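# Move masking tape from a file-cabinet drawer onto the desk

## Task

Locate the roll of masking tape, which is inside the upper or the middle drawer of one of the two short, slim file cabinets that each have three drawers, and set it down on the desk. When finished, all drawers in the room must be completely closed, no cabinet may be noticeably moved from its spot, and the robot must not have fallen or be left leaning. Anything that stays in place only because the robot is holding or pressing it does not count.

## Robot and tools

Robot: a Hello Robot Stretch 3 with one arm. It has a two-wheel base (0.33 m long, 0.34 m wide), a lift that carries the arm up and down a mast, and a telescoping arm that reaches out to the robot's RIGHT side, not forward. The base cannot drive sideways, so to shift the gripper forward or back you drive the base. Turning in place pivots about the point between the drive wheels, 0.05 m behind the front edge. With the arm pulled in and the wrist folded, a spin sweeps a 0.28 m radius; an unfolded, level gripper pokes beyond that.

Frames: the base frame has its origin on the floor between the drive wheels, x forward, y left, z up. hand_pose is reported in this frame, at the point where the closed fingertips meet; with all wrist joints at zero its x axis points up, y back along the arm toward the mast, z toward the rear. The odometry frame is the base frame as it was when the scene began. Fingertips are round pads 0.04 m wide.

execute_actions: argument actions is a list holding one action or nothing (empty just reports state and images). An action may contain base, joints, or both, plus optional contact_limits; its motions begin together. base takes exactly one key: translate_m, a straight drive in metres relative to the current base position, forward positive, -1 to 1; or rotate_rad, a spin in place in radians relative to the current heading, counter-clockwise (left) positive, -3.2 to 3.2. Base moves count from the position in the most recent state report. joints is a set of absolute targets keyed by joint name: lift_m 0 to 1.1 (arm height); arm_m 0 to 0.52 (extension); wrist_yaw_rad -1.345 to 4.42 (0 aligned with arm, positive swings toward the front, 3.0 folds over the base); wrist_pitch_rad -1.57 to 0.451 (0 level, negative tips fingers down); wrist_roll_rad -2.911 to 2.911 (0 fingers side by side); gripper_m -0.089 to 0.179 (bigger opens wider; real fingertip gap is about 0.007 less when almost shut and 0.025 less when fully open, zero under 0.007); head_pan_rad -3.953 to 1.73 (0 forward, positive left, -1.57 looks along the arm); head_tilt_rad -1.53 to 0.419 (negative looks down). contact_limits accepts only arm_m, a motor effort percentage 1 to 100 at which that arm motion halts; it also caps the arm's holding force until the next action. Optional cameras: list of head_camera, nav_camera, wrist_camera or all; omitted or null gives all, [] gives none. Any unknown key, name or out-of-range number rejects the call and nothing moves. An action runs at most 15 s. Joints or base left out of an action may keep driving toward an earlier target.

wait: seconds from 0 to 10; the robot keeps its last command and the state and images come back. zoom_image: camera plus region [x0, y0, x1, y1] in pixels of that camera's latest full image, no larger than 504 by 504. Image sizes: head_camera 896x504, nav_camera 672x504 (fisheye), wrist_camera 644x364. finished_scene: scene, an integer 1 to 2, the number of the current scene; it is final and reports success.

Result lines: base_status and joint_status tell how each commanded motion ended: done (for the base, wheels turned the full amount even if slipping), off_target (stopped short and may still push), contact_stop (arm or lift met firm resistance and went slack until commanded again), time_out, torque_fault (a wrist servo overloaded and goes limp for 10 s). on_its_own describes joints not commanded in this call; its "held at" value is the target, not the actual position. joint_positions gives readings. motor_effort gives percent of maximum, positive toward higher joint values, peak in brackets; readings carry fixed bias and noise. Positive wheel effort means pushing forward. lidar_m lists 12 distances in 30-degree sectors starting straight ahead and going counter-clockwise (4th left, 7th behind, 10th right), measured in a plane 0.17 m above the floor, range 0.15 to 12 m, "-" for nothing seen; the robot's own body can block sectors 5, 6, 9, 10. wrist_depth_mm and head_depth_mm are 7x7 grids of median depth, top-left first (head grid is for the sideways-sent image). base_odometry is wheel-based (slip counts as travel); turned_by_wheels and turned_by_imu give rotation since the previous result; base_tilt gives forward and right lean in degrees with an offset of up to about 4. contact_limits shows the active, default and maximum limit. The pictures line names the returned images in order.

Cautions: the base is fast only with lift_m under 0.30, arm_m under 0.03 and wrist_yaw_rad over 2.54. Fold or unfold the wrist only with lift_m 0.32 to 0.95, wrist_pitch_rad -0.4 and roll near 0; keep pitch at -0.5 or lower when yaw is below -0.4. To grasp, command gripper_m below the object's width; to let go, open at least 0.02 past the contact value. Pushing against something rigid with the gripper above about 0.45 m, pushing twice, or driving while holding something fixed can tip the robot; if it leans, back off the contact and lower lift_m to about 0.2. Avoid dropping the tape, slamming drawers, hard hits and shoving cabinets.

Each tool is called after ">>>" as name(argument=value, ...) on one line, values as JSON.

## Session

>>> execute_actions(actions=[])

Scene clock: 0.00 s.
base_odometry: x=+0.000 y=+0.000 heading=+0.000 (m, m, rad; odometry frame)
turned_by_wheels: +0.000 (rad since the last result)
turned_by_imu: +0.000 (rad since the last result)
base_tilt: forward=+1.1 right=+1.7 (deg)
lidar_m: 1.06 1.93 2.02 1.64 1.33 1.84 1.88 1.83 1.11 0.75 0.71 0.83
head_depth_mm: 1105 1159 1157 1178 1171 1197 1218 / 1093 1106 1116 1120 1131 1136 1150 / 2141 2195 2215 2219 2242 2267 2209 / 2046 2088 2095 2108 2132 2165 2123 / 1955 1981 2013 2012 2029 2062 2046 / 1874 1871 1891 1928 1934 1956 1963 / 1796 1807 1815 1834 1839 1858 1879
base_status: not commanded
joint_positions: lift_m=+0.546 arm_m=-0.002 wrist_yaw_rad=+3.022 wrist_pitch_rad=-0.500 wrist_roll_rad=+0.016 gripper_m=+0.037 head_pan_rad=-0.007 head_tilt_rad=+0.008
joint_status: not commanded
motor_effort: left_wheel=+0 right_wheel=-1 lift_m=+26 arm_m=+1 wrist_yaw_rad=+0 wrist_pitch_rad=+4 wrist_roll_rad=+0 gripper_m=+0 head_pan_rad=-1 head_tilt_rad=+1 (%)
hand_pose: x=+0.0042 y=+0.0686 z=+0.5410 quat_wxyz=(+0.217, +0.699, +0.132, +0.668) (m; base frame)
wrist_depth_mm: - - - - - - - / - - - - - - - / - - - - - - - / - - - - - - - / 927 906 - 887 921 886 874 / 788 775 - 756 737 764 754 / 686 685 662 684 676 668 664
pictures: head_camera (sideways: a quarter turn clockwise sets it upright), nav_camera (sideways: a quarter turn counterclockwise sets it upright), wrist_camera
Images, in order (width x height): head_camera 896x504, nav_camera 672x504, wrist_camera 644x364.

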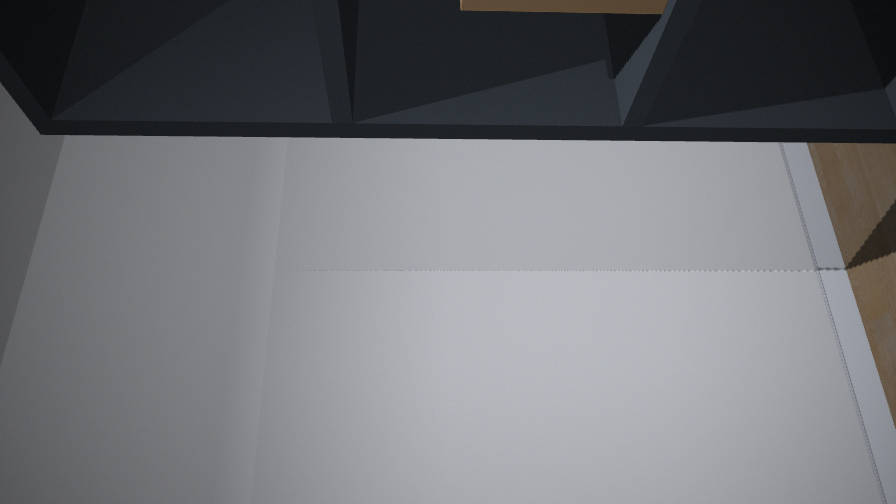

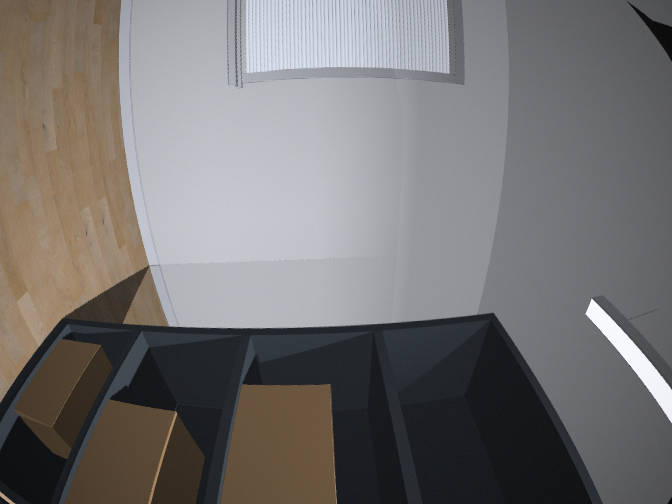

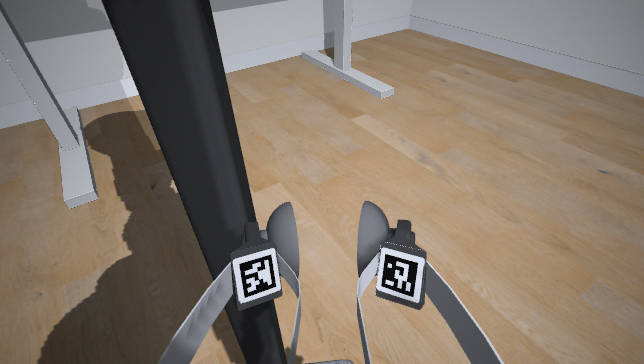

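>>> execute_actions(actions=[{"joints":{"head_pan_rad":-1.6,"head_tilt_rad":-0.6}}], cameras=["nav_camera"])

>>> execute_actions(actions=[{"joints":{"head_pan_rad":-3.1}}], cameras=["nav_camera"])

>>> execute_actions(actions=[{"joints":{"head_pan_rad":1.7}}], cameras=["nav_camera"])

Scene clock: 1.57 s.
base_odometry: x=+0.000 y=+0.000 heading=+0.000 (m, m, rad; odometry frame)
turned_by_wheels: +0.000 (rad since the last result)
turned_by_imu: +0.000 (rad since the last result)
base_tilt: forward=+1.2 right=+1.7 (deg)
lidar_m: 1.06 1.93 2.02 1.64 1.32 1.83 1.88 1.83 1.11 0.75 0.71 0.83
head_depth_mm: 808 899 1194 1264 1473 1440 1241 / 764 851 1377 1257 1572 1443 1236 / 723 807 1456 1255 1272 1379 1240 / 688 761 1396 1255 1203 1326 1241 / 683 770 1311 1254 1107 1221 1243 / 843 913 1240 1263 1046 1299 1220 / 978 972 769 1247 1014 1210 1176
base_status: not commanded
joint_positions: lift_m=+0.546 arm_m=-0.002 wrist_yaw_rad=+3.022 wrist_pitch_rad=-0.500 wrist_roll_rad=+0.016 gripper_m=+0.037 head_pan_rad=-1.593 head_tilt_rad=-0.592
joint_status: all done
motor_effort: left_wheel=+0(0) right_wheel=+0(0) lift_m=+26(26) arm_m=+1(1) wrist_yaw_rad=+0(1) wrist_pitch_rad=+5(5) wrist_roll_rad=+0(0) gripper_m=+0(0) head_pan_rad=-5(56) head_tilt_rad=-3(31) (%)
hand_pose: x=+0.0042 y=+0.0686 z=+0.5410 quat_wxyz=(+0.217, +0.699, +0.132, +0.668) (m; base frame)
wrist_depth_mm: - - - - - - - / - - - - - - - / - - - - - - - / - - - - - - - / 917 915 - 911 908 869 875 / 797 782 - 752 750 764 748 / 684 689 666 672 671 663 667
pictures: nav_camera (sideways: a quarter turn counterclockwise sets it upright)
Images, in order (width x height): nav_camera 672x504.

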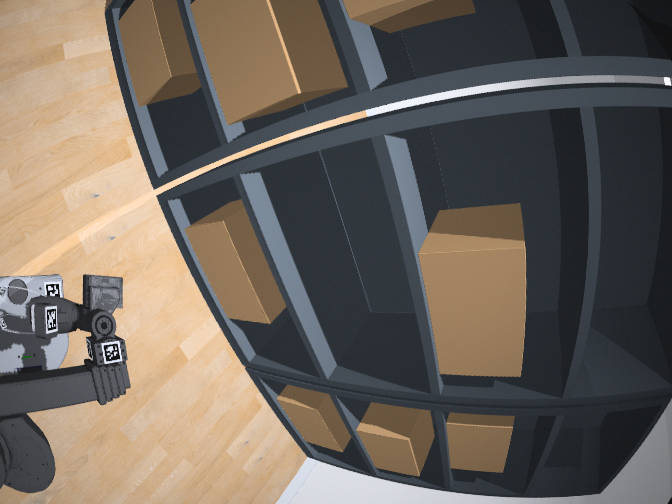

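Scene clock: 2.83 s.
base_odometry: x=+0.000 y=+0.000 heading=+0.000 (m, m, rad; odometry frame)
turned_by_wheels: +0.000 (rad since the last result)
turned_by_imu: +0.000 (rad since the last result)
base_tilt: forward=+1.0 right=+1.7 (deg)
lidar_m: 1.06 1.93 2.02 1.64 1.32 1.83 1.88 1.83 1.11 0.75 0.71 0.83
head_depth_mm: 2010 2254 2471 2102 1713 1436 1239 / 1898 2121 2407 2124 1716 1444 1268 / 1798 2008 2231 2125 1721 1443 1251 / 1737 1914 2151 2133 1725 1440 1247 / 1667 1837 2037 2126 1735 1449 1245 / 1594 1759 1948 2067 1728 1441 1244 / 1537 1696 1874 2033 1730 1450 1246
base_status: not commanded
joint_positions: lift_m=+0.546 arm_m=-0.002 wrist_yaw_rad=+3.022 wrist_pitch_rad=-0.500 wrist_roll_rad=+0.016 gripper_m=+0.037 head_pan_rad=-3.093 head_tilt_rad=-0.592
joint_status: all done
motor_effort: left_wheel=+0(0) right_wheel=+0(0) lift_m=+26(27) arm_m=+1(1) wrist_yaw_rad=+1(0) wrist_pitch_rad=+5(5) wrist_roll_rad=+0(0) gripper_m=+0(0) head_pan_rad=-5(56) head_tilt_rad=-4(4) (%)
hand_pose: x=+0.0042 y=+0.0686 z=+0.5410 quat_wxyz=(+0.217, +0.699, +0.132, +0.668) (m; base frame)
wrist_depth_mm: - - - - - - - / - - - - - - - / - - - - - - - / - - - - - - - / 921 900 - 896 929 885 868 / 798 796 - 752 745 757 738 / 694 695 664 682 670 665 657
pictures: nav_camera (sideways: a quarter turn counterclockwise sets it upright)
Images, in order (width x height): nav_camera 672x504.

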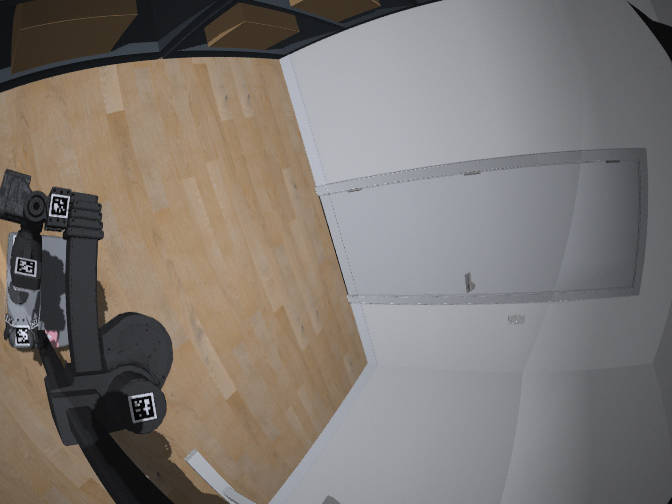

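Scene clock: 5.40 s.
base_odometry: x=+0.000 y=+0.000 heading=+0.000 (m, m, rad; odometry frame)
turned_by_wheels: +0.000 (rad since the last result)
turned_by_imu: +0.000 (rad since the last result)
base_tilt: forward=+1.1 right=+1.8 (deg)
lidar_m: 1.06 1.93 2.02 1.64 1.33 1.83 1.88 1.83 1.11 0.75 0.71 0.83
head_depth_mm: 1735 1340 1792 2042 1718 1433 1236 / 1667 1245 2192 2031 1720 1439 1243 / 1623 1244 2088 2125 1716 1437 1237 / 1591 1162 2020 2143 1719 1450 1242 / 1527 1094 1921 2064 1722 1441 1243 / 1498 1094 1846 2010 1740 - - / 1462 1134 1774 - - - -
base_status: not commanded
joint_positions: lift_m=+0.546 arm_m=-0.002 wrist_yaw_rad=+3.022 wrist_pitch_rad=-0.500 wrist_roll_rad=+0.016 gripper_m=+0.037 head_pan_rad=+1.693 head_tilt_rad=-0.592
joint_status: all done
motor_effort: left_wheel=+0(0) right_wheel=+0(0) lift_m=+26(26) arm_m=+1(1) wrist_yaw_rad=+0(0) wrist_pitch_rad=+5(5) wrist_roll_rad=+0(0) gripper_m=+0(0) head_pan_rad=+4(53) head_tilt_rad=-3(4) (%)
hand_pose: x=+0.0042 y=+0.0686 z=+0.5410 quat_wxyz=(+0.217, +0.699, +0.132, +0.668) (m; base frame)
wrist_depth_mm: - - - - - - - / - - - - - - - / - - - - - - - / - - - - - - - / 909 909 - 902 894 896 882 / 791 781 - 751 741 748 746 / 691 678 659 673 672 671 658
pictures: nav_camera (sideways: a quarter turn counterclockwise sets it upright)
Images, in order (width x height): nav_camera 672x504.

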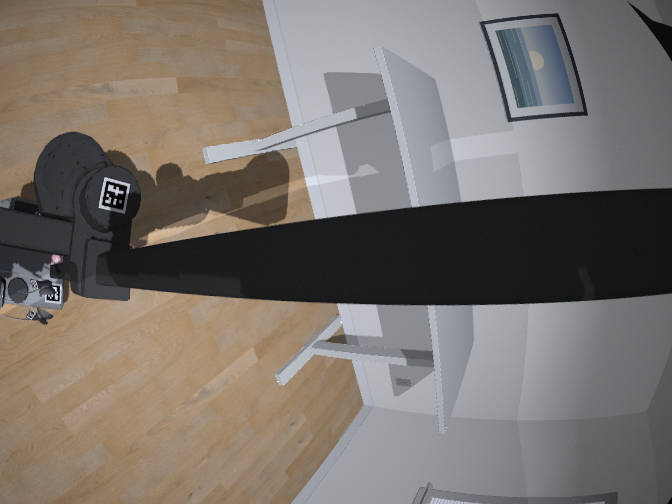

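>>> execute_actions(actions=[{"base":{"rotate_rad":0.4},"joints":{"lift_m":0.27,"head_pan_rad":-1.2}}], cameras=[])

>>> execute_actions(actions=[{"base":{"translate_m":1}}], cameras=[])

>>> execute_actions(actions=[{"base":{"translate_m":0.4}}], cameras=["nav_camera"])

Scene clock: 9.07 s.
base_odometry: x=+0.000 y=+0.000 heading=+0.400 (m, m, rad; odometry frame)
turned_by_wheels: +0.400 (rad since the last result)
turned_by_imu: +0.404 (rad since the last result)
base_tilt: forward=+1.1 right=+1.7 (deg)
lidar_m: 1.93 1.96 1.64 1.32 1.33 1.95 1.82 1.11 0.78 0.71 0.83 0.94
head_depth_mm: 584 641 715 1132 1007 1314 1208 / 965 801 723 843 951 1263 1224 / 1003 959 937 906 1015 1325 1238 / 735 806 939 904 1022 1359 1239 / 653 725 981 937 1198 1354 1243 / 673 750 981 977 1227 1358 1240 / 694 778 1392 1049 1266 1393 1254
base_status: done
joint_positions: lift_m=+0.270 arm_m=-0.002 wrist_yaw_rad=+3.022 wrist_pitch_rad=-0.500 wrist_roll_rad=+0.016 gripper_m=+0.037 head_pan_rad=-1.193 head_tilt_rad=-0.593
joint_status: all done
motor_effort: left_wheel=-3(7) right_wheel=+1(4) lift_m=+24(24) arm_m=+1(1) wrist_yaw_rad=+0(1) wrist_pitch_rad=+5(5) wrist_roll_rad=+0(0) gripper_m=+0(0) head_pan_rad=-5(53) head_tilt_rad=-4(3) (%)
hand_pose: x=+0.0042 y=+0.0685 z=+0.2648 quat_wxyz=(+0.217, +0.699, +0.132, +0.668) (m; base frame)
wrist_depth_mm: - - - - - - - / - - - - - 980 990 / 812 797 784 772 767 751 740 / 646 641 633 632 621 613 610 / 545 544 - 545 537 516 514 / 477 - - - - 449 441 / - - - - 399 393 390
pictures: none
No camera images: the call's "cameras" was empty. Leave "cameras" out to get every camera's image.

Scene clock: 14.17 s.
base_odometry: x=+0.921 y=+0.389 heading=+0.400 (m, m, rad; odometry frame)
turned_by_wheels: +0.000 (rad since the last result)
turned_by_imu: +0.007 (rad since the last result)
base_tilt: forward=+1.2 right=+1.6 (deg)
lidar_m: 0.93 0.95 1.22 1.40 1.87 1.85 2.83 1.10 0.68 0.62 1.46 1.00
head_depth_mm: 2440 2688 2809 1114 813 908 1145 / 2530 2776 2789 2139 1715 1415 1173 / 2602 2895 2807 2119 1726 1436 1241 / 2563 2849 2758 2127 1720 1444 1244 / 2073 2211 2383 2124 1719 1439 1245 / 1679 1784 1920 1983 1723 1447 1236 / 1424 1501 1591 1683 1674 1441 1250
base_status: done
joint_positions: lift_m=+0.270 arm_m=-0.002 wrist_yaw_rad=+3.022 wrist_pitch_rad=-0.500 wrist_roll_rad=+0.016 gripper_m=+0.037 head_pan_rad=-1.193 head_tilt_rad=-0.593
joint_status: not commanded
motor_effort: left_wheel=-2(7) right_wheel=+1(6) lift_m=+23(24) arm_m=+1(1) wrist_yaw_rad=+1(0) wrist_pitch_rad=+5(5) wrist_roll_rad=+0(0) gripper_m=+0(0) head_pan_rad=-4(5) head_tilt_rad=-4(4) (%)
hand_pose: x=+0.0042 y=+0.0685 z=+0.2647 quat_wxyz=(+0.217, +0.699, +0.132, +0.668) (m; base frame)
wrist_depth_mm: - - - - - - 938 / - - - - - 985 895 / 815 791 786 779 761 749 750 / 651 638 628 629 620 615 607 / 536 538 - 546 540 515 508 / 474 - - - - 449 445 / - - - - 397 394 392
pictures: none
No camera images: the call's "cameras" was empty. Leave "cameras" out to get every camera's image.

Scene clock: 17.23 s.
base_odometry: x=+1.290 y=+0.545 heading=+0.400 (m, m, rad; odometry frame)
turned_by_wheels: +0.000 (rad since the last result)
turned_by_imu: +0.003 (rad since the last result)
base_tilt: forward=+1.3 right=+1.5 (deg)
lidar_m: 0.54 0.55 0.70 1.59 1.91 2.15 3.24 0.93 0.72 2.90 0.84 0.57
head_depth_mm: 2449 2653 2780 2110 1712 1440 1240 / 2515 2770 2791 2126 1711 1440 1243 / 2033 2336 2565 2119 1708 1444 1240 / 1474 1630 1827 1932 1723 1445 1246 / 1153 1245 1351 1483 1588 1440 1241 / 948 1011 1078 1156 1254 1344 1244 / 805 851 899 954 1016 1085 1155
base_status: done
joint_positions: lift_m=+0.270 arm_m=-0.002 wrist_yaw_rad=+3.022 wrist_pitch_rad=-0.500 wrist_roll_rad=+0.016 gripper_m=+0.037 head_pan_rad=-1.193 head_tilt_rad=-0.593
joint_status: not commanded
motor_effort: left_wheel=-2(7) right_wheel=+1(6) lift_m=+23(24) arm_m=+1(1) wrist_yaw_rad=+0(1) wrist_pitch_rad=+5(5) wrist_roll_rad=+0(0) gripper_m=+0(0) head_pan_rad=-5(6) head_tilt_rad=-4(4) (%)
hand_pose: x=+0.0042 y=+0.0684 z=+0.2647 quat_wxyz=(+0.217, +0.699, +0.132, +0.668) (m; base frame)
wrist_depth_mm: - - - - - 746 538 / - - - - 998 752 559 / 811 809 794 769 764 718 563 / 648 638 633 631 617 614 558 / 539 540 - 548 539 520 516 / 472 - - - - 442 446 / - - - - 397 394 389
pictures: nav_camera (sideways: a quarter turn counterclockwise sets it upright)
Images, in order (width x height): nav_camera 672x504.

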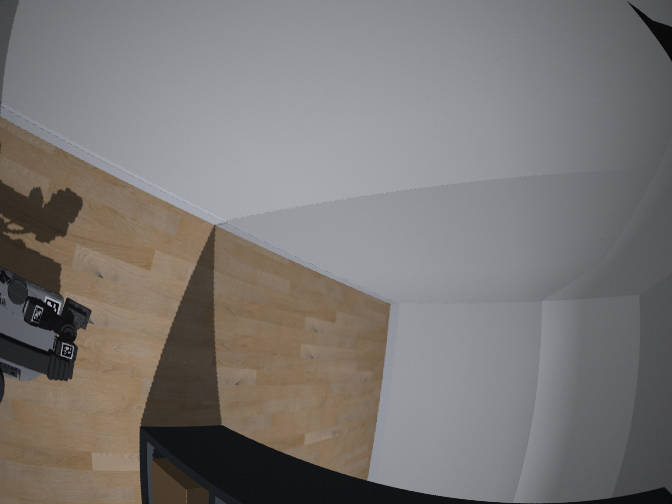

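Axis ≈0.49.

>>> execute_actions(actions=[{"base":{"rotate_rad":-1.48}}], cameras=[])

>>> execute_actions(actions=[{"base":{"translate_m":1}}], cameras=[])

>>> execute_actions(actions=[{"base":{"translate_m":0.6}}], cameras=["nav_camera"])

Scene clock: 19.67 s.
base_odometry: x=+1.290 y=+0.545 heading=-1.080 (m, m, rad; odometry frame)
turned_by_wheels: -1.480 (rad since the last result)
turned_by_imu: -1.485 (rad since the last result)
base_tilt: forward=+1.1 right=+1.7 (deg)
lidar_m: 1.98 0.75 0.55 0.54 0.56 0.77 1.48 1.95 2.15 2.33 0.84 0.72
head_depth_mm: 2737 3035 2788 2118 1710 1431 1241 / 2162 2620 2681 2124 1726 1440 1243 / 1603 2203 2149 2068 1716 1443 1240 / 1259 1399 1539 1803 1721 1444 1241 / 1058 1297 1248 1446 1532 1446 1244 / 900 970 1116 1176 1280 1334 1246 / 784 836 1122 1207 1073 1153 1210
base_status: done
joint_positions: lift_m=+0.270 arm_m=-0.002 wrist_yaw_rad=+3.022 wrist_pitch_rad=-0.500 wrist_roll_rad=+0.016 gripper_m=+0.037 head_pan_rad=-1.193 head_tilt_rad=-0.593
joint_status: not commanded
motor_effort: left_wheel=+1(11) right_wheel=-1(6) lift_m=+24(24) arm_m=+1(1) wrist_yaw_rad=+0(1) wrist_pitch_rad=+5(5) wrist_roll_rad=+0(0) gripper_m=+0(0) head_pan_rad=-5(4) head_tilt_rad=-3(4) (%)
hand_pose: x=+0.0042 y=+0.0684 z=+0.2647 quat_wxyz=(+0.217, +0.699, +0.132, +0.668) (m; base frame)
wrist_depth_mm: 506 - 524 543 554 565 583 / 550 561 581 597 613 632 650 / 610 613 640 643 665 695 688 / 645 637 632 632 620 618 614 / 538 540 - 545 537 521 512 / 472 - - - - 450 445 / - - - - 396 394 392
pictures: none
No camera images: the call's "cameras" was empty. Leave "cameras" out to get every camera's image.

Scene clock: 24.77 s.
base_odometry: x=+1.761 y=-0.337 heading=-1.080 (m, m, rad; odometry frame)
turned_by_wheels: +0.000 (rad since the last result)
turned_by_imu: +0.007 (rad since the last result)
base_tilt: forward=+1.1 right=+1.8 (deg)
lidar_m: 1.88 0.72 0.54 0.52 0.54 0.75 2.20 2.93 0.46 0.44 2.02 1.96
head_depth_mm: 2754 3003 2773 1993 548 621 737 / 2910 3188 2792 2126 1712 1439 855 / 3016 3296 2787 2126 1719 1442 1243 / 3114 3307 2787 2127 1719 1439 1241 / 3165 2749 2799 2138 1730 1441 1243 / 2859 2776 2323 2132 1728 1447 1241 / 2505 2518 2102 2128 1730 1452 1246
base_status: done
joint_positions: lift_m=+0.270 arm_m=-0.002 wrist_yaw_rad=+3.022 wrist_pitch_rad=-0.500 wrist_roll_rad=+0.016 gripper_m=+0.037 head_pan_rad=-1.193 head_tilt_rad=-0.593
joint_status: not commanded
motor_effort: left_wheel=+1(11) right_wheel=-1(3) lift_m=+24(24) arm_m=+1(1) wrist_yaw_rad=+1(0) wrist_pitch_rad=+5(5) wrist_roll_rad=+0(0) gripper_m=+0(0) head_pan_rad=-5(4) head_tilt_rad=-4(3) (%)
hand_pose: x=+0.0042 y=+0.0684 z=+0.2647 quat_wxyz=(+0.217, +0.699, +0.132, +0.668) (m; base frame)
wrist_depth_mm: 496 - 521 531 537 552 560 / 539 552 565 581 590 620 627 / 595 615 620 630 654 663 681 / 632 638 631 626 625 617 608 / 542 538 - 544 538 520 513 / 477 - - - - 451 448 / - - - - 397 393 392
pictures: none
No camera images: the call's "cameras" was empty. Leave "cameras" out to get every camera's image.

Scene clock: 28.47 s.
base_odometry: x=+2.044 y=-0.866 heading=-1.080 (m, m, rad; odometry frame)
turned_by_wheels: +0.000 (rad since the last result)
turned_by_imu: +0.004 (rad since the last result)
base_tilt: forward=+1.2 right=+1.7 (deg)
lidar_m: 1.30 0.70 0.52 0.51 0.53 0.73 2.18 0.73 0.82 2.41 1.69 1.34
head_depth_mm: 2786 3033 2792 2124 1706 1446 1234 / 2892 3125 2795 2120 1725 1443 1246 / 2987 2538 2580 2117 1728 1436 1239 / 2747 2588 1928 2042 1724 1444 1236 / 2271 2355 1916 2051 1713 1447 1245 / 1941 2065 1997 2130 1725 1438 1244 / 1712 1801 1936 2001 1720 1453 1243
base_status: done
joint_positions: lift_m=+0.270 arm_m=-0.002 wrist_yaw_rad=+3.022 wrist_pitch_rad=-0.500 wrist_roll_rad=+0.016 gripper_m=+0.037 head_pan_rad=-1.193 head_tilt_rad=-0.593
joint_status: not commanded
motor_effort: left_wheel=+1(11) right_wheel=-1(3) lift_m=+23(24) arm_m=+1(1) wrist_yaw_rad=+1(0) wrist_pitch_rad=+5(5) wrist_roll_rad=+0(0) gripper_m=+0(0) head_pan_rad=-5(5) head_tilt_rad=-4(4) (%)
hand_pose: x=+0.0042 y=+0.0684 z=+0.2647 quat_wxyz=(+0.217, +0.699, +0.132, +0.668) (m; base frame)
wrist_depth_mm: 483 - 505 508 526 538 551 / 533 540 559 565 582 599 609 / 589 601 613 624 644 647 667 / 615 623 639 621 621 610 622 / 542 542 - 542 536 520 512 / 475 - - - - 447 445 / - - - - 394 395 390
pictures: nav_camera (sideways: a quarter turn counterclockwise sets it upright)
Images, in order (width x height): nav_camera 672x504.

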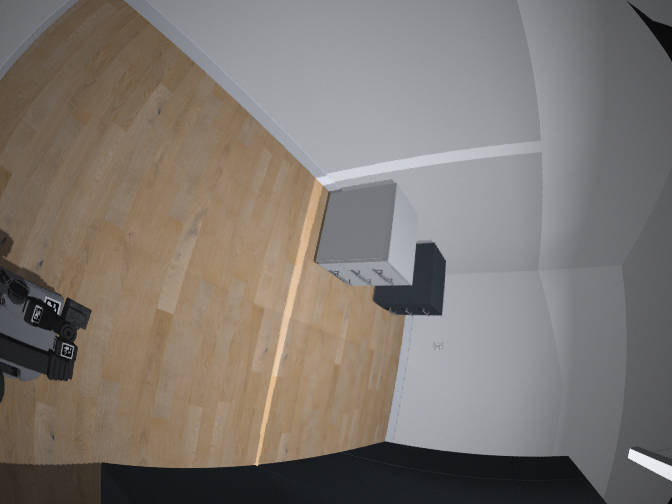

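>>> execute_actions(actions=[{"base":{"translate_m":-0.08}}], cameras=[])

>>> execute_actions(actions=[{"base":{"rotate_rad":1.55},"joints":{"head_pan_rad":-1.57,"head_tilt_rad":-0.8}}], cameras=[])

>>> execute_actions(actions=[{"base":{"translate_m":-1}}], cameras=[])

>>> execute_actions(actions=[{"base":{"translate_m":-0.7}}], cameras=[])

>>> execute_actions(actions=[{"joints":{"lift_m":0.5,"wrist_pitch_rad":-0.4}}], cameras=[])

>>> execute_actions(actions=[{"joints":{"wrist_yaw_rad":0,"wrist_pitch_rad":0,"gripper_m":0.1}}])

Scene clock: 30.60 s.
base_odometry: x=+2.006 y=-0.796 heading=-1.080 (m, m, rad; odometry frame)
turned_by_wheels: +0.000 (rad since the last result)
turned_by_imu: +0.000 (rad since the last result)
base_tilt: forward=+1.1 right=+1.6 (deg)
lidar_m: 1.38 0.71 0.52 0.51 0.53 0.74 2.18 0.66 0.70 2.05 1.73 1.42
head_depth_mm: 2775 3053 2814 2113 1711 1441 1244 / 2887 3131 2769 2127 1715 1436 1243 / 2993 2583 2651 2139 1710 1435 1238 / 2880 2619 2101 2096 1724 1439 1246 / 2422 2502 1934 2054 1712 1447 1245 / 2069 2185 1979 2131 1711 1442 1242 / 1814 1928 2012 2066 1730 1447 1246
base_status: done
joint_positions: lift_m=+0.270 arm_m=-0.002 wrist_yaw_rad=+3.022 wrist_pitch_rad=-0.500 wrist_roll_rad=+0.016 gripper_m=+0.037 head_pan_rad=-1.193 head_tilt_rad=-0.593
joint_status: not commanded
motor_effort: left_wheel=+0(9) right_wheel=-1(5) lift_m=+24(24) arm_m=+1(0) wrist_yaw_rad=+1(1) wrist_pitch_rad=+5(5) wrist_roll_rad=+0(0) gripper_m=+0(0) head_pan_rad=-4(5) head_tilt_rad=-4(3) (%)
hand_pose: x=+0.0042 y=+0.0684 z=+0.2647 quat_wxyz=(+0.217, +0.699, +0.132, +0.668) (m; base frame)
wrist_depth_mm: 484 - 510 510 526 537 549 / 528 541 558 566 578 605 614 / 588 601 611 628 630 649 673 / 624 632 629 634 621 620 616 / 544 540 - 550 546 519 511 / 476 - - - - 449 447 / - - - - 395 394 388
pictures: none
No camera images: the call's "cameras" was empty. Leave "cameras" out to get every camera's image.

Scene clock: 32.83 s.
base_odometry: x=+2.006 y=-0.796 heading=+0.470 (m, m, rad; odometry frame)
turned_by_wheels: +1.550 (rad since the last result)
turned_by_imu: +1.557 (rad since the last result)
base_tilt: forward=+1.1 right=+1.6 (deg)
lidar_m: 0.51 0.53 0.72 1.94 0.66 0.68 1.84 1.73 1.43 1.38 0.73 0.53
head_depth_mm: 1236 1411 1644 1703 1468 1291 1150 / 1239 1417 1653 1700 1473 1292 1155 / 1237 1415 1666 1708 1473 1296 1157 / 1237 1423 1668 1710 1469 1296 1178 / 1248 1423 1671 1719 1479 1299 1156 / 1251 1434 1680 1712 1480 1297 1156 / 1252 1408 1505 1514 1415 1299 1160
base_status: done
joint_positions: lift_m=+0.270 arm_m=-0.002 wrist_yaw_rad=+3.022 wrist_pitch_rad=-0.500 wrist_roll_rad=+0.016 gripper_m=+0.037 head_pan_rad=-1.563 head_tilt_rad=-0.790
joint_status: all done
motor_effort: left_wheel=-3(9) right_wheel=+1(7) lift_m=+23(24) arm_m=+1(1) wrist_yaw_rad=+1(0) wrist_pitch_rad=+5(5) wrist_roll_rad=+0(0) gripper_m=+0(0) head_pan_rad=-5(35) head_tilt_rad=-5(20) (%)
hand_pose: x=+0.0042 y=+0.0684 z=+0.2647 quat_wxyz=(+0.217, +0.699, +0.132, +0.668) (m; base frame)
wrist_depth_mm: 635 - - - - 781 553 / 624 834 - - - 783 559 / 606 768 772 779 777 731 563 / 609 638 633 630 619 619 564 / 544 537 - 542 540 513 511 / 477 - - - - 449 443 / - - - - 396 393 392
pictures: none
No camera images: the call's "cameras" was empty. Leave "cameras" out to get every camera's image.

Scene clock: 37.83 s.
base_odometry: x=+1.114 y=-1.248 heading=+0.470 (m, m, rad; odometry frame)
turned_by_wheels: +0.000 (rad since the last result)
turned_by_imu: -0.006 (rad since the last result)
base_tilt: forward=+1.2 right=+1.8 (deg)
lidar_m: 1.51 0.68 0.49 0.47 0.49 0.66 1.77 1.18 0.98 1.38 1.44 1.57
head_depth_mm: 1247 1429 1629 1655 1471 1291 1147 / 1245 1425 1671 1710 1470 1283 1156 / 1250 1423 1667 1710 1472 1287 1158 / 1250 1441 1677 1703 1477 1296 1171 / 1252 1443 1681 1709 1479 1298 1157 / 1257 1440 1677 1715 1480 1302 1160 / 1253 1442 1687 1706 1481 1297 1156
base_status: done
joint_positions: lift_m=+0.270 arm_m=-0.002 wrist_yaw_rad=+3.022 wrist_pitch_rad=-0.500 wrist_roll_rad=+0.016 gripper_m=+0.037 head_pan_rad=-1.563 head_tilt_rad=-0.790
joint_status: not commanded
motor_effort: left_wheel=-1(12) right_wheel=+1(3) lift_m=+24(23) arm_m=+1(0) wrist_yaw_rad=+1(0) wrist_pitch_rad=+6(5) wrist_roll_rad=+0(0) gripper_m=+0(0) head_pan_rad=-4(4) head_tilt_rad=-4(5) (%)
hand_pose: x=+0.0042 y=+0.0684 z=+0.2647 quat_wxyz=(+0.217, +0.699, +0.132, +0.668) (m; base frame)
wrist_depth_mm: 443 - 468 480 497 513 539 / 482 496 518 536 559 571 616 / 535 552 578 587 619 647 716 / 593 598 607 632 621 609 603 / 543 545 - 549 540 512 520 / 480 - - - - 446 443 / - - - - 395 395 390
pictures: none
No camera images: the call's "cameras" was empty. Leave "cameras" out to get every camera's image.

Scene clock: 41.87 s.
base_odometry: x=+0.490 y=-1.565 heading=+0.470 (m, m, rad; odometry frame)
turned_by_wheels: +0.000 (rad since the last result)
turned_by_imu: -0.004 (rad since the last result)
base_tilt: forward=+1.1 right=+1.7 (deg)
lidar_m: 2.21 0.67 0.48 0.46 0.48 0.64 1.56 1.20 0.86 0.83 1.44 1.95
head_depth_mm: 1252 1441 1679 1699 1470 1295 1154 / 1256 1410 1245 1222 1443 1293 1153 / 1261 1406 1214 1153 1388 1293 1151 / 1259 1410 1218 1151 1399 1297 1172 / 1262 1414 1253 1226 1443 1292 1159 / 1261 1448 1698 1718 1476 1298 1159 / 1259 1443 1703 1712 1478 1296 1161
base_status: done
joint_positions: lift_m=+0.270 arm_m=-0.002 wrist_yaw_rad=+3.022 wrist_pitch_rad=-0.500 wrist_roll_rad=+0.016 gripper_m=+0.037 head_pan_rad=-1.563 head_tilt_rad=-0.790
joint_status: not commanded
motor_effort: left_wheel=-1(12) right_wheel=+0(4) lift_m=+24(24) arm_m=+1(1) wrist_yaw_rad=+0(0) wrist_pitch_rad=+5(5) wrist_roll_rad=+0(0) gripper_m=+0(0) head_pan_rad=-5(5) head_tilt_rad=-4(5) (%)
hand_pose: x=+0.0042 y=+0.0684 z=+0.2647 quat_wxyz=(+0.217, +0.699, +0.132, +0.668) (m; base frame)
wrist_depth_mm: 432 - 460 473 483 503 521 / 468 482 498 521 537 560 580 / 519 536 559 586 601 626 657 / 591 593 613 619 619 619 611 / 540 539 - 542 541 518 513 / 476 - - - - 445 446 / - - - - 396 394 391
pictures: none
No camera images: the call's "cameras" was empty. Leave "cameras" out to get every camera's image.

Scene clock: 44.80 s.
base_odometry: x=+0.490 y=-1.565 heading=+0.470 (m, m, rad; odometry frame)
turned_by_wheels: +0.000 (rad since the last result)
turned_by_imu: +0.000 (rad since the last result)
base_tilt: forward=+1.2 right=+1.5 (deg)
lidar_m: 2.21 0.67 0.48 0.46 0.48 0.65 1.56 1.19 0.86 0.83 1.44 1.95
head_depth_mm: 1261 1430 1687 1705 1472 1293 1158 / 1255 1416 1246 1222 1444 1288 1183 / 1264 1409 1208 1147 1392 1298 1181 / 1266 1407 1218 1152 1394 1294 1193 / 1256 1417 1255 1222 1442 1302 1155 / 1267 1445 1702 1712 1475 1303 1165 / 1265 1448 1693 1720 1475 1302 1160
base_status: not commanded
joint_positions: lift_m=+0.500 arm_m=-0.002 wrist_yaw_rad=+3.022 wrist_pitch_rad=-0.421 wrist_roll_rad=+0.016 gripper_m=+0.037 head_pan_rad=-1.563 head_tilt_rad=-0.790
joint_status: all done
motor_effort: left_wheel=-1(1) right_wheel=+1(0) lift_m=+29(29) arm_m=+1(1) wrist_yaw_rad=+1(0) wrist_pitch_rad=+7(8) wrist_roll_rad=+0(0) gripper_m=+0(0) head_pan_rad=-5(4) head_tilt_rad=-5(4) (%)
hand_pose: x=+0.0055 y=+0.0791 z=+0.5118 quat_wxyz=(+0.190, +0.704, +0.105, +0.676) (m; base frame)
wrist_depth_mm: 427 - 451 462 478 496 509 / 458 467 490 502 520 542 563 / 504 518 542 554 581 599 621 / 555 568 594 619 650 683 705 / 608 635 - 683 722 756 791 / 680 715 - 751 736 753 751 / 680 683 - 661 660 649 650
pictures: none
No camera images: the call's "cameras" was empty. Leave "cameras" out to get every camera's image.

Scene clock: 47.33 s.
base_odometry: x=+0.490 y=-1.565 heading=+0.470 (m, m, rad; odometry frame)
turned_by_wheels: +0.000 (rad since the last result)
turned_by_imu: +0.000 (rad since the last result)
base_tilt: forward=+1.2 right=+1.9 (deg)
lidar_m: 2.21 0.67 0.48 0.46 0.48 0.65 1.57 1.20 0.86 0.83 1.44 1.95
head_depth_mm: 1258 1440 1683 1694 1468 1287 1162 / 1253 1414 1247 1219 1449 1296 1182 / 1259 1403 1203 1150 1400 1292 - / 1258 1403 1216 1149 1394 1305 1146 / 1262 1410 1251 1228 1436 1293 1147 / 1263 1443 1689 1714 1481 1301 1154 / 1265 1451 1702 1717 1475 1299 1160
base_status: not commanded
joint_positions: lift_m=+0.500 arm_m=-0.002 wrist_yaw_rad=+0.003 wrist_pitch_rad=-0.025 wrist_roll_rad=+0.016 gripper_m=+0.100 head_pan_rad=-1.563 head_tilt_rad=-0.790
joint_status: all done
motor_effort: left_wheel=-1(1) right_wheel=+1(1) lift_m=+29(29) arm_m=+1(1) wrist_yaw_rad=-3(3) wrist_pitch_rad=+8(8) wrist_roll_rad=+0(0) gripper_m=+0(84) head_pan_rad=-4(5) head_tilt_rad=-5(5) (%)
hand_pose: x=-0.0207 y=-0.3989 z=+0.6080 quat_wxyz=(+0.702, +0.010, -0.712, -0.008) (m; base frame)
wrist_depth_mm: - - - - - - - / - - - - - - - / - - - - - - - / - - - 759 855 - 870 / - - 625 610 620 - 833 / - - 656 636 648 - 827 / - - 939 665 672 987 831
pictures: head_camera (sideways: a quarter turn clockwise sets it upright), nav_camera (sideways: a quarter turn counterclockwise sets it upright), wrist_camera
Images, in order (width x height): head_camera 896x504, nav_camera 672x504, wrist_camera 644x364.

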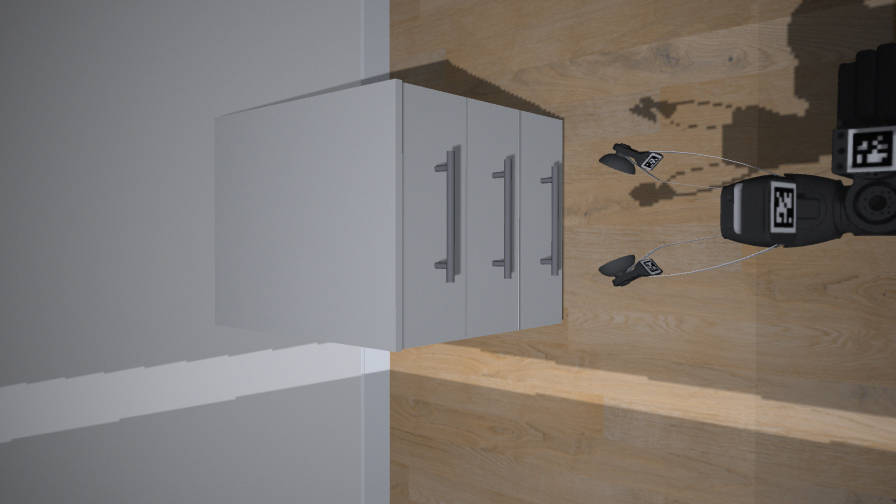

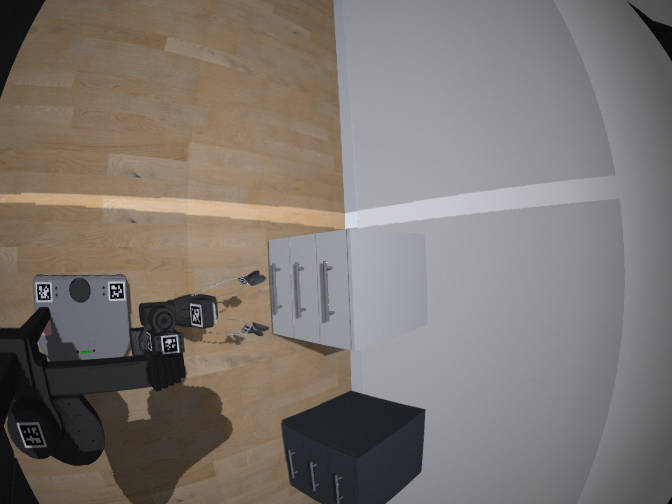

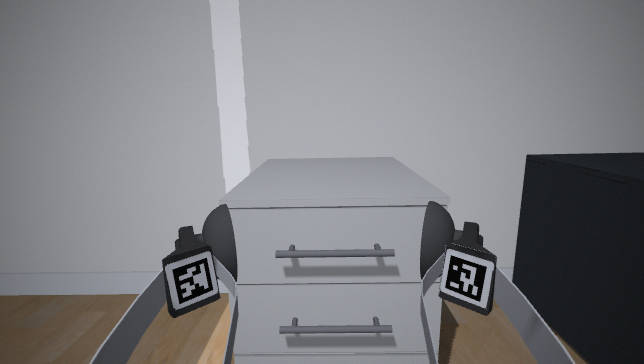

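>>> execute_actions(actions=[{"joints":{"wrist_roll_rad":1.57,"lift_m":0.33,"arm_m":0.25}}], cameras=["wrist_camera"])

Scene clock: 50.60 s.
base_odometry: x=+0.490 y=-1.565 heading=+0.470 (m, m, rad; odometry frame)
turned_by_wheels: +0.000 (rad since the last result)
turned_by_imu: +0.001 (rad since the last result)
base_tilt: forward=+1.2 right=+1.6 (deg)
lidar_m: 2.21 0.67 0.48 0.46 0.48 0.65 1.56 1.20 0.86 0.83 1.44 1.94
head_depth_mm: 1257 1436 1679 1688 1464 1292 1151 / 1254 1412 1245 1223 1446 1286 1150 / 1257 1401 1209 1145 1403 1250 1157 / 1258 1406 1217 1145 1392 1285 1152 / 1259 1417 1247 1223 1445 1297 1162 / 1262 1451 1698 1709 1483 1299 1157 / 1267 1456 1689 1702 1471 1301 1157
base_status: not commanded
joint_positions: lift_m=+0.330 arm_m=+0.250 wrist_yaw_rad=+0.002 wrist_pitch_rad=-0.024 wrist_roll_rad=+1.566 gripper_m=+0.100 head_pan_rad=-1.563 head_tilt_rad=-0.790
joint_status: all done
motor_effort: left_wheel=-2(1) right_wheel=+1(0) lift_m=+24(25) arm_m=+4(10) wrist_yaw_rad=-1(3) wrist_pitch_rad=+7(8) wrist_roll_rad=+2(4) gripper_m=+0(0) head_pan_rad=-4(5) head_tilt_rad=-5(5) (%)
hand_pose: x=-0.0210 y=-0.6502 z=+0.4384 quat_wxyz=(+0.003, +0.001, -1.000, -0.012) (m; base frame)
wrist_depth_mm: 842 833 822 313 313 311 313 / 870 864 876 321 321 319 322 / 892 892 886 331 333 331 330 / 931 920 940 341 341 342 342 / 949 936 373 351 352 350 352 / 985 974 375 366 365 365 365 / - - - 376 379 379 379
pictures: wrist_camera
Images, in order (width x height): wrist_camera 644x364.

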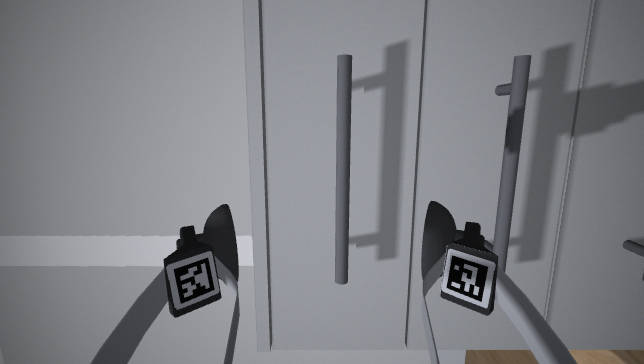

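>>> execute_actions(actions=[{"joints":{"lift_m":0.317,"arm_m":0.4}}], cameras=["wrist_camera"])

>>> execute_actions(actions=[{"joints":{"gripper_m":-0.02}}], cameras=[])

>>> execute_actions(actions=[{"joints":{"arm_m":0.08}}], cameras=["head_camera"])

Scene clock: 56.53 s.
base_odometry: x=+0.490 y=-1.565 heading=+0.470 (m, m, rad; odometry frame)
turned_by_wheels: +0.000 (rad since the last result)
turned_by_imu: +0.001 (rad since the last result)
base_tilt: forward=+1.2 right=+1.6 (deg)
lidar_m: 2.21 0.67 0.48 0.46 0.48 0.65 1.56 1.20 0.86 0.83 1.44 1.95
head_depth_mm: 1256 1440 1678 1694 1472 1285 1151 / 1260 1412 1244 1220 1445 1297 1161 / 1260 1402 1212 1150 - 1289 1154 / 1253 1405 1213 1148 1422 1293 1153 / 1256 1413 1251 1219 1443 1290 1154 / 1267 1447 1702 1716 1473 1301 1162 / 1257 1452 1700 1718 1484 1293 1158
base_status: not commanded
joint_positions: lift_m=+0.317 arm_m=+0.400 wrist_yaw_rad=+0.002 wrist_pitch_rad=-0.024 wrist_roll_rad=+1.566 gripper_m=+0.100 head_pan_rad=-1.563 head_tilt_rad=-0.790
joint_status: all done
motor_effort: left_wheel=-1(1) right_wheel=+0(1) lift_m=+24(24) arm_m=+4(9) wrist_yaw_rad=-2(2) wrist_pitch_rad=+8(8) wrist_roll_rad=+2(2) gripper_m=+1(0) head_pan_rad=-4(4) head_tilt_rad=-4(4) (%)
hand_pose: x=-0.0210 y=-0.8002 z=+0.4254 quat_wxyz=(+0.003, +0.001, -1.000, -0.012) (m; base frame)
wrist_depth_mm: 709 690 171 169 171 171 172 / 709 714 176 175 176 177 176 / 738 735 182 180 182 183 182 / 769 768 187 185 187 188 188 / 804 781 193 192 194 194 194 / 824 813 202 198 201 199 200 / 836 844 208 206 208 208 201
pictures: wrist_camera
Images, in order (width x height): wrist_camera 644x364.

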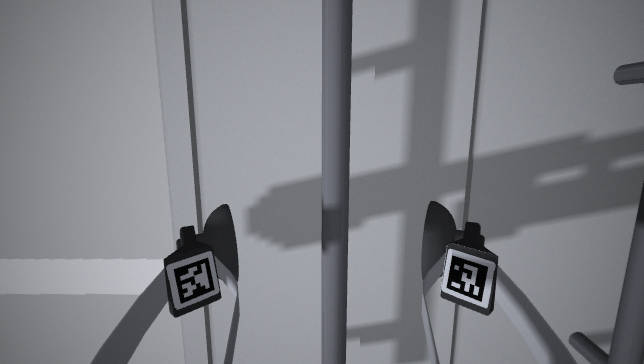

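Scene clock: 58.23 s.
base_odometry: x=+0.490 y=-1.565 heading=+0.470 (m, m, rad; odometry frame)
turned_by_wheels: +0.000 (rad since the last result)
turned_by_imu: +0.000 (rad since the last result)
base_tilt: forward=+1.1 right=+1.7 (deg)
lidar_m: 2.21 0.67 0.48 0.46 0.48 0.65 1.56 1.20 0.86 0.83 1.44 1.94
head_depth_mm: 1254 1437 1685 1700 1466 1291 1151 / 1257 1411 1241 1213 1443 1291 1165 / 1256 1398 1214 1152 - 1291 1156 / 1261 1410 1215 1149 1413 1299 1153 / 1254 1415 1252 1224 1436 1296 1152 / 1263 1454 1701 1712 1474 1298 1157 / 1261 1457 1686 1728 1481 1304 1163
base_status: not commanded
joint_positions: lift_m=+0.317 arm_m=+0.400 wrist_yaw_rad=+0.002 wrist_pitch_rad=-0.029 wrist_roll_rad=+1.570 gripper_m=-0.019 head_pan_rad=-1.563 head_tilt_rad=-0.790
joint_status: all done
motor_effort: left_wheel=-2(2) right_wheel=+1(0) lift_m=+24(24) arm_m=+4(5) wrist_yaw_rad=-1(2) wrist_pitch_rad=+9(11) wrist_roll_rad=+0(2) gripper_m=-14(91) head_pan_rad=-5(5) head_tilt_rad=-5(5) (%)
hand_pose: x=-0.0210 y=-0.8001 z=+0.4241 quat_wxyz=(+0.001, +0.001, -1.000, -0.015) (m; base frame)
wrist_depth_mm: 697 684 171 170 172 171 173 / 725 716 176 175 177 177 178 / 740 748 182 180 182 183 183 / 774 756 188 186 188 189 189 / 793 789 193 155 194 195 194 / 821 819 200 201 202 201 200 / 845 848 206 206 208 209 195
pictures: none
No camera images: the call's "cameras" was empty. Leave "cameras" out to get every camera's image.

Scene clock: 61.80 s.
base_odometry: x=+0.490 y=-1.565 heading=+0.470 (m, m, rad; odometry frame)
turned_by_wheels: +0.000 (rad since the last result)
turned_by_imu: +0.001 (rad since the last result)
base_tilt: forward=+1.2 right=+1.7 (deg)
lidar_m: 2.21 0.67 0.48 0.46 0.48 0.65 1.56 1.20 0.86 0.83 1.44 1.95
head_depth_mm: 1258 1441 1691 1710 1476 1293 1148 / 1264 1416 1245 1222 1442 1292 1163 / 1255 1405 1216 1147 1401 1313 - / 1251 1411 1213 1150 1393 1292 1137 / 1268 1412 1245 1221 1441 1299 1160 / 1267 1445 1692 1718 1480 1295 1159 / 1263 1447 1695 1712 1490 1300 1160
base_status: not commanded
joint_positions: lift_m=+0.317 arm_m=+0.080 wrist_yaw_rad=+0.001 wrist_pitch_rad=-0.024 wrist_roll_rad=+1.570 gripper_m=-0.020 head_pan_rad=-1.563 head_tilt_rad=-0.790
joint_status: all done
motor_effort: left_wheel=-1(1) right_wheel=+1(0) lift_m=+24(24) arm_m=-2(0) wrist_yaw_rad=-1(1) wrist_pitch_rad=+8(9) wrist_roll_rad=-1(0) gripper_m=-9(14) head_pan_rad=-4(4) head_tilt_rad=-4(5) (%)
hand_pose: x=-0.0211 y=-0.4809 z=+0.4252 quat_wxyz=(+0.001, +0.001, -1.000, -0.013) (m; base frame)
wrist_depth_mm: 993 - - 466 471 468 473 / - - - 483 484 486 484 / - - - 497 500 500 503 / - - - 513 520 522 510 / - - - - 533 523 517 / - - - - - 685 518 / - - - - - 761 518
pictures: head_camera (sideways: a quarter turn clockwise sets it upright)
Images, in order (width x height): head_camera 896x504.

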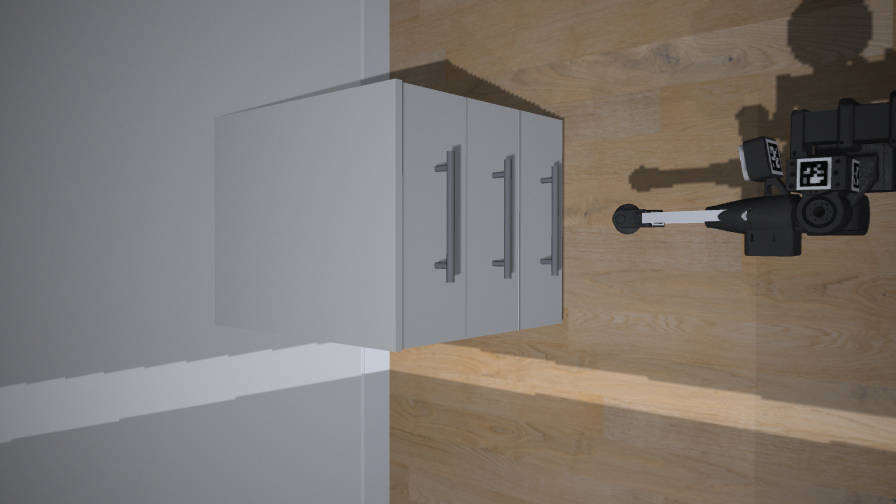

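Slipped; go deeper and harder.

>>> execute_actions(actions=[{"joints":{"gripper_m":0.06,"arm_m":0.418}}], cameras=[])

>>> execute_actions(actions=[{"joints":{"gripper_m":-0.07}}], cameras=["wrist_camera"])

>>> execute_actions(actions=[{"joints":{"arm_m":0.1}}], cameras=["head_camera"])

Scene clock: 65.73 s.
base_odometry: x=+0.490 y=-1.565 heading=+0.470 (m, m, rad; odometry frame)
turned_by_wheels: +0.000 (rad since the last result)
turned_by_imu: +0.000 (rad since the last result)
base_tilt: forward=+1.2 right=+1.5 (deg)
lidar_m: 2.21 0.67 0.48 0.46 0.48 0.65 1.56 1.20 0.88 0.84 1.44 1.95
head_depth_mm: 1256 1443 1671 1714 1467 1292 1155 / 1257 1417 1247 1233 1444 1293 1157 / 1260 1400 1212 1165 1402 1299 1156 / 1259 1408 1214 1167 1420 1290 1150 / 1268 1411 1249 1235 1447 1300 1152 / 1261 1449 1706 1726 1477 1296 1154 / 1268 1454 1688 1721 1478 1300 1159
base_status: not commanded
joint_positions: lift_m=+0.317 arm_m=+0.417 wrist_yaw_rad=-0.006 wrist_pitch_rad=-0.023 wrist_roll_rad=+1.570 gripper_m=+0.060 head_pan_rad=-1.563 head_tilt_rad=-0.790
joint_status: all done
motor_effort: left_wheel=-4(4) right_wheel=+4(4) lift_m=+24(24) arm_m=+10(14) wrist_yaw_rad=+6(6) wrist_pitch_rad=+8(9) wrist_roll_rad=+0(0) gripper_m=-1(84) head_pan_rad=-4(5) head_tilt_rad=-4(5) (%)
hand_pose: x=-0.0228 y=-0.8176 z=+0.4256 quat_wxyz=(+0.001, -0.003, -1.000, -0.012) (m; base frame)
wrist_depth_mm: 685 676 166 165 167 166 166 / 706 700 171 170 172 171 172 / 718 728 176 174 176 176 177 / 750 744 181 180 181 182 182 / 763 775 185 185 186 187 188 / 800 820 - 190 195 193 192 / 826 826 200 199 200 200 198
pictures: none
No camera images: the call's "cameras" was empty. Leave "cameras" out to get every camera's image.

Scene clock: 67.53 s.
base_odometry: x=+0.490 y=-1.565 heading=+0.470 (m, m, rad; odometry frame)
turned_by_wheels: +0.000 (rad since the last result)
turned_by_imu: +0.000 (rad since the last result)
base_tilt: forward=+1.1 right=+1.8 (deg)
lidar_m: 2.21 0.67 0.48 0.46 0.48 0.64 1.56 1.20 0.88 0.84 1.44 1.95
head_depth_mm: 1256 1437 1683 1700 1470 1293 1152 / 1260 1408 1246 1238 1446 1294 1161 / 1256 1401 1212 1169 1415 1294 1155 / 1263 1406 1217 1174 1411 1297 1157 / 1266 1411 1245 1243 1450 1298 1158 / 1264 1438 1707 1714 1481 1296 1156 / 1267 1443 1700 1722 1479 1296 1159
base_status: not commanded
joint_positions: lift_m=+0.317 arm_m=+0.417 wrist_yaw_rad=-0.007 wrist_pitch_rad=-0.018 wrist_roll_rad=+1.570 gripper_m=-0.068 head_pan_rad=-1.563 head_tilt_rad=-0.790
joint_status: all done
motor_effort: left_wheel=-5(5) right_wheel=+4(4) lift_m=+27(27) arm_m=+10(9) wrist_yaw_rad=+7(7) wrist_pitch_rad=+6(8) wrist_roll_rad=-1(1) gripper_m=-33(100) head_pan_rad=-4(4) head_tilt_rad=-4(5) (%)
hand_pose: x=-0.0230 y=-0.8178 z=+0.4266 quat_wxyz=(+0.001, -0.003, -1.000, -0.010) (m; base frame)
wrist_depth_mm: 683 684 169 168 169 169 169 / 718 697 173 173 174 174 174 / 729 718 179 178 179 178 179 / 753 756 185 183 185 185 184 / 767 778 190 153 190 189 190 / 796 797 197 196 196 197 196 / 833 823 203 203 203 202 199
pictures: wrist_camera
Images, in order (width x height): wrist_camera 644x364.

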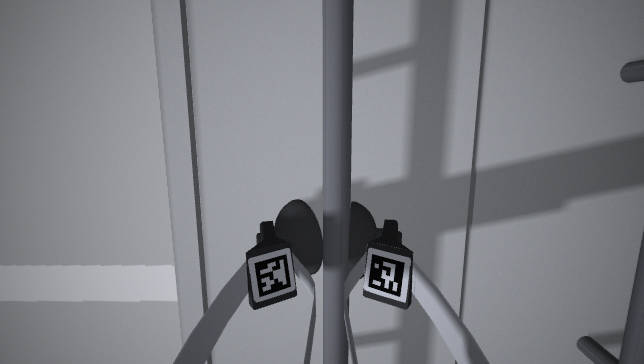

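Scene clock: 71.10 s.
base_odometry: x=+0.490 y=-1.565 heading=+0.469 (m, m, rad; odometry frame)
turned_by_wheels: +0.000 (rad since the last result)
turned_by_imu: +0.000 (rad since the last result)
base_tilt: forward=+1.2 right=+1.6 (deg)
lidar_m: 2.21 0.67 0.48 0.46 0.48 0.65 1.56 1.20 0.88 0.84 1.44 1.95
head_depth_mm: 1254 1442 1680 1689 1464 1287 1152 / 1260 1412 1244 1158 1030 1284 1170 / 1256 1399 1209 1181 1062 1321 1111 / 1257 1395 1209 1188 1070 1318 1139 / 1271 1420 1249 1202 1011 1293 1151 / 1259 1449 1704 1722 1473 1293 1156 / 1269 1448 1694 1715 1476 1302 1159
base_status: not commanded
joint_positions: lift_m=+0.317 arm_m=+0.100 wrist_yaw_rad=-0.027 wrist_pitch_rad=-0.032 wrist_roll_rad=+1.570 gripper_m=-0.052 head_pan_rad=-1.563 head_tilt_rad=-0.791
joint_status: all done
on_its_own: gripper_m is held at -0.054, not at your -0.070, by its stall guard, which is still easing; wrist_yaw_rad is at rest, and its effort (+28) is outside its rest range (-12 to +12)
motor_effort: left_wheel=-5(5) right_wheel=+7(7) lift_m=+27(26) arm_m=-2(5) wrist_yaw_rad=+28(28) wrist_pitch_rad=+11(11) wrist_roll_rad=+0(1) gripper_m=-25(33) head_pan_rad=-5(4) head_tilt_rad=-4(4) (%)
hand_pose: x=-0.0282 y=-0.5006 z=+0.4231 quat_wxyz=(+0.000, -0.013, -1.000, -0.016) (m; base frame)
wrist_depth_mm: 972 980 170 168 170 478 477 / - - 174 173 174 480 485 / - - 177 177 180 495 490 / - - 183 182 184 506 507 / - - 188 150 188 520 512 / - - 192 175 194 541 507 / - - 199 197 200 776 515
pictures: head_camera (sideways: a quarter turn clockwise sets it upright)
Images, in order (width x height): head_camera 896x504.

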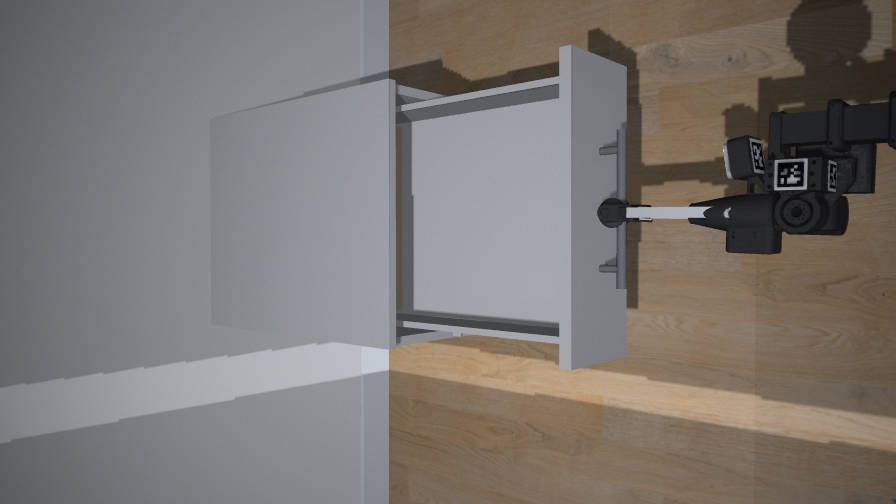

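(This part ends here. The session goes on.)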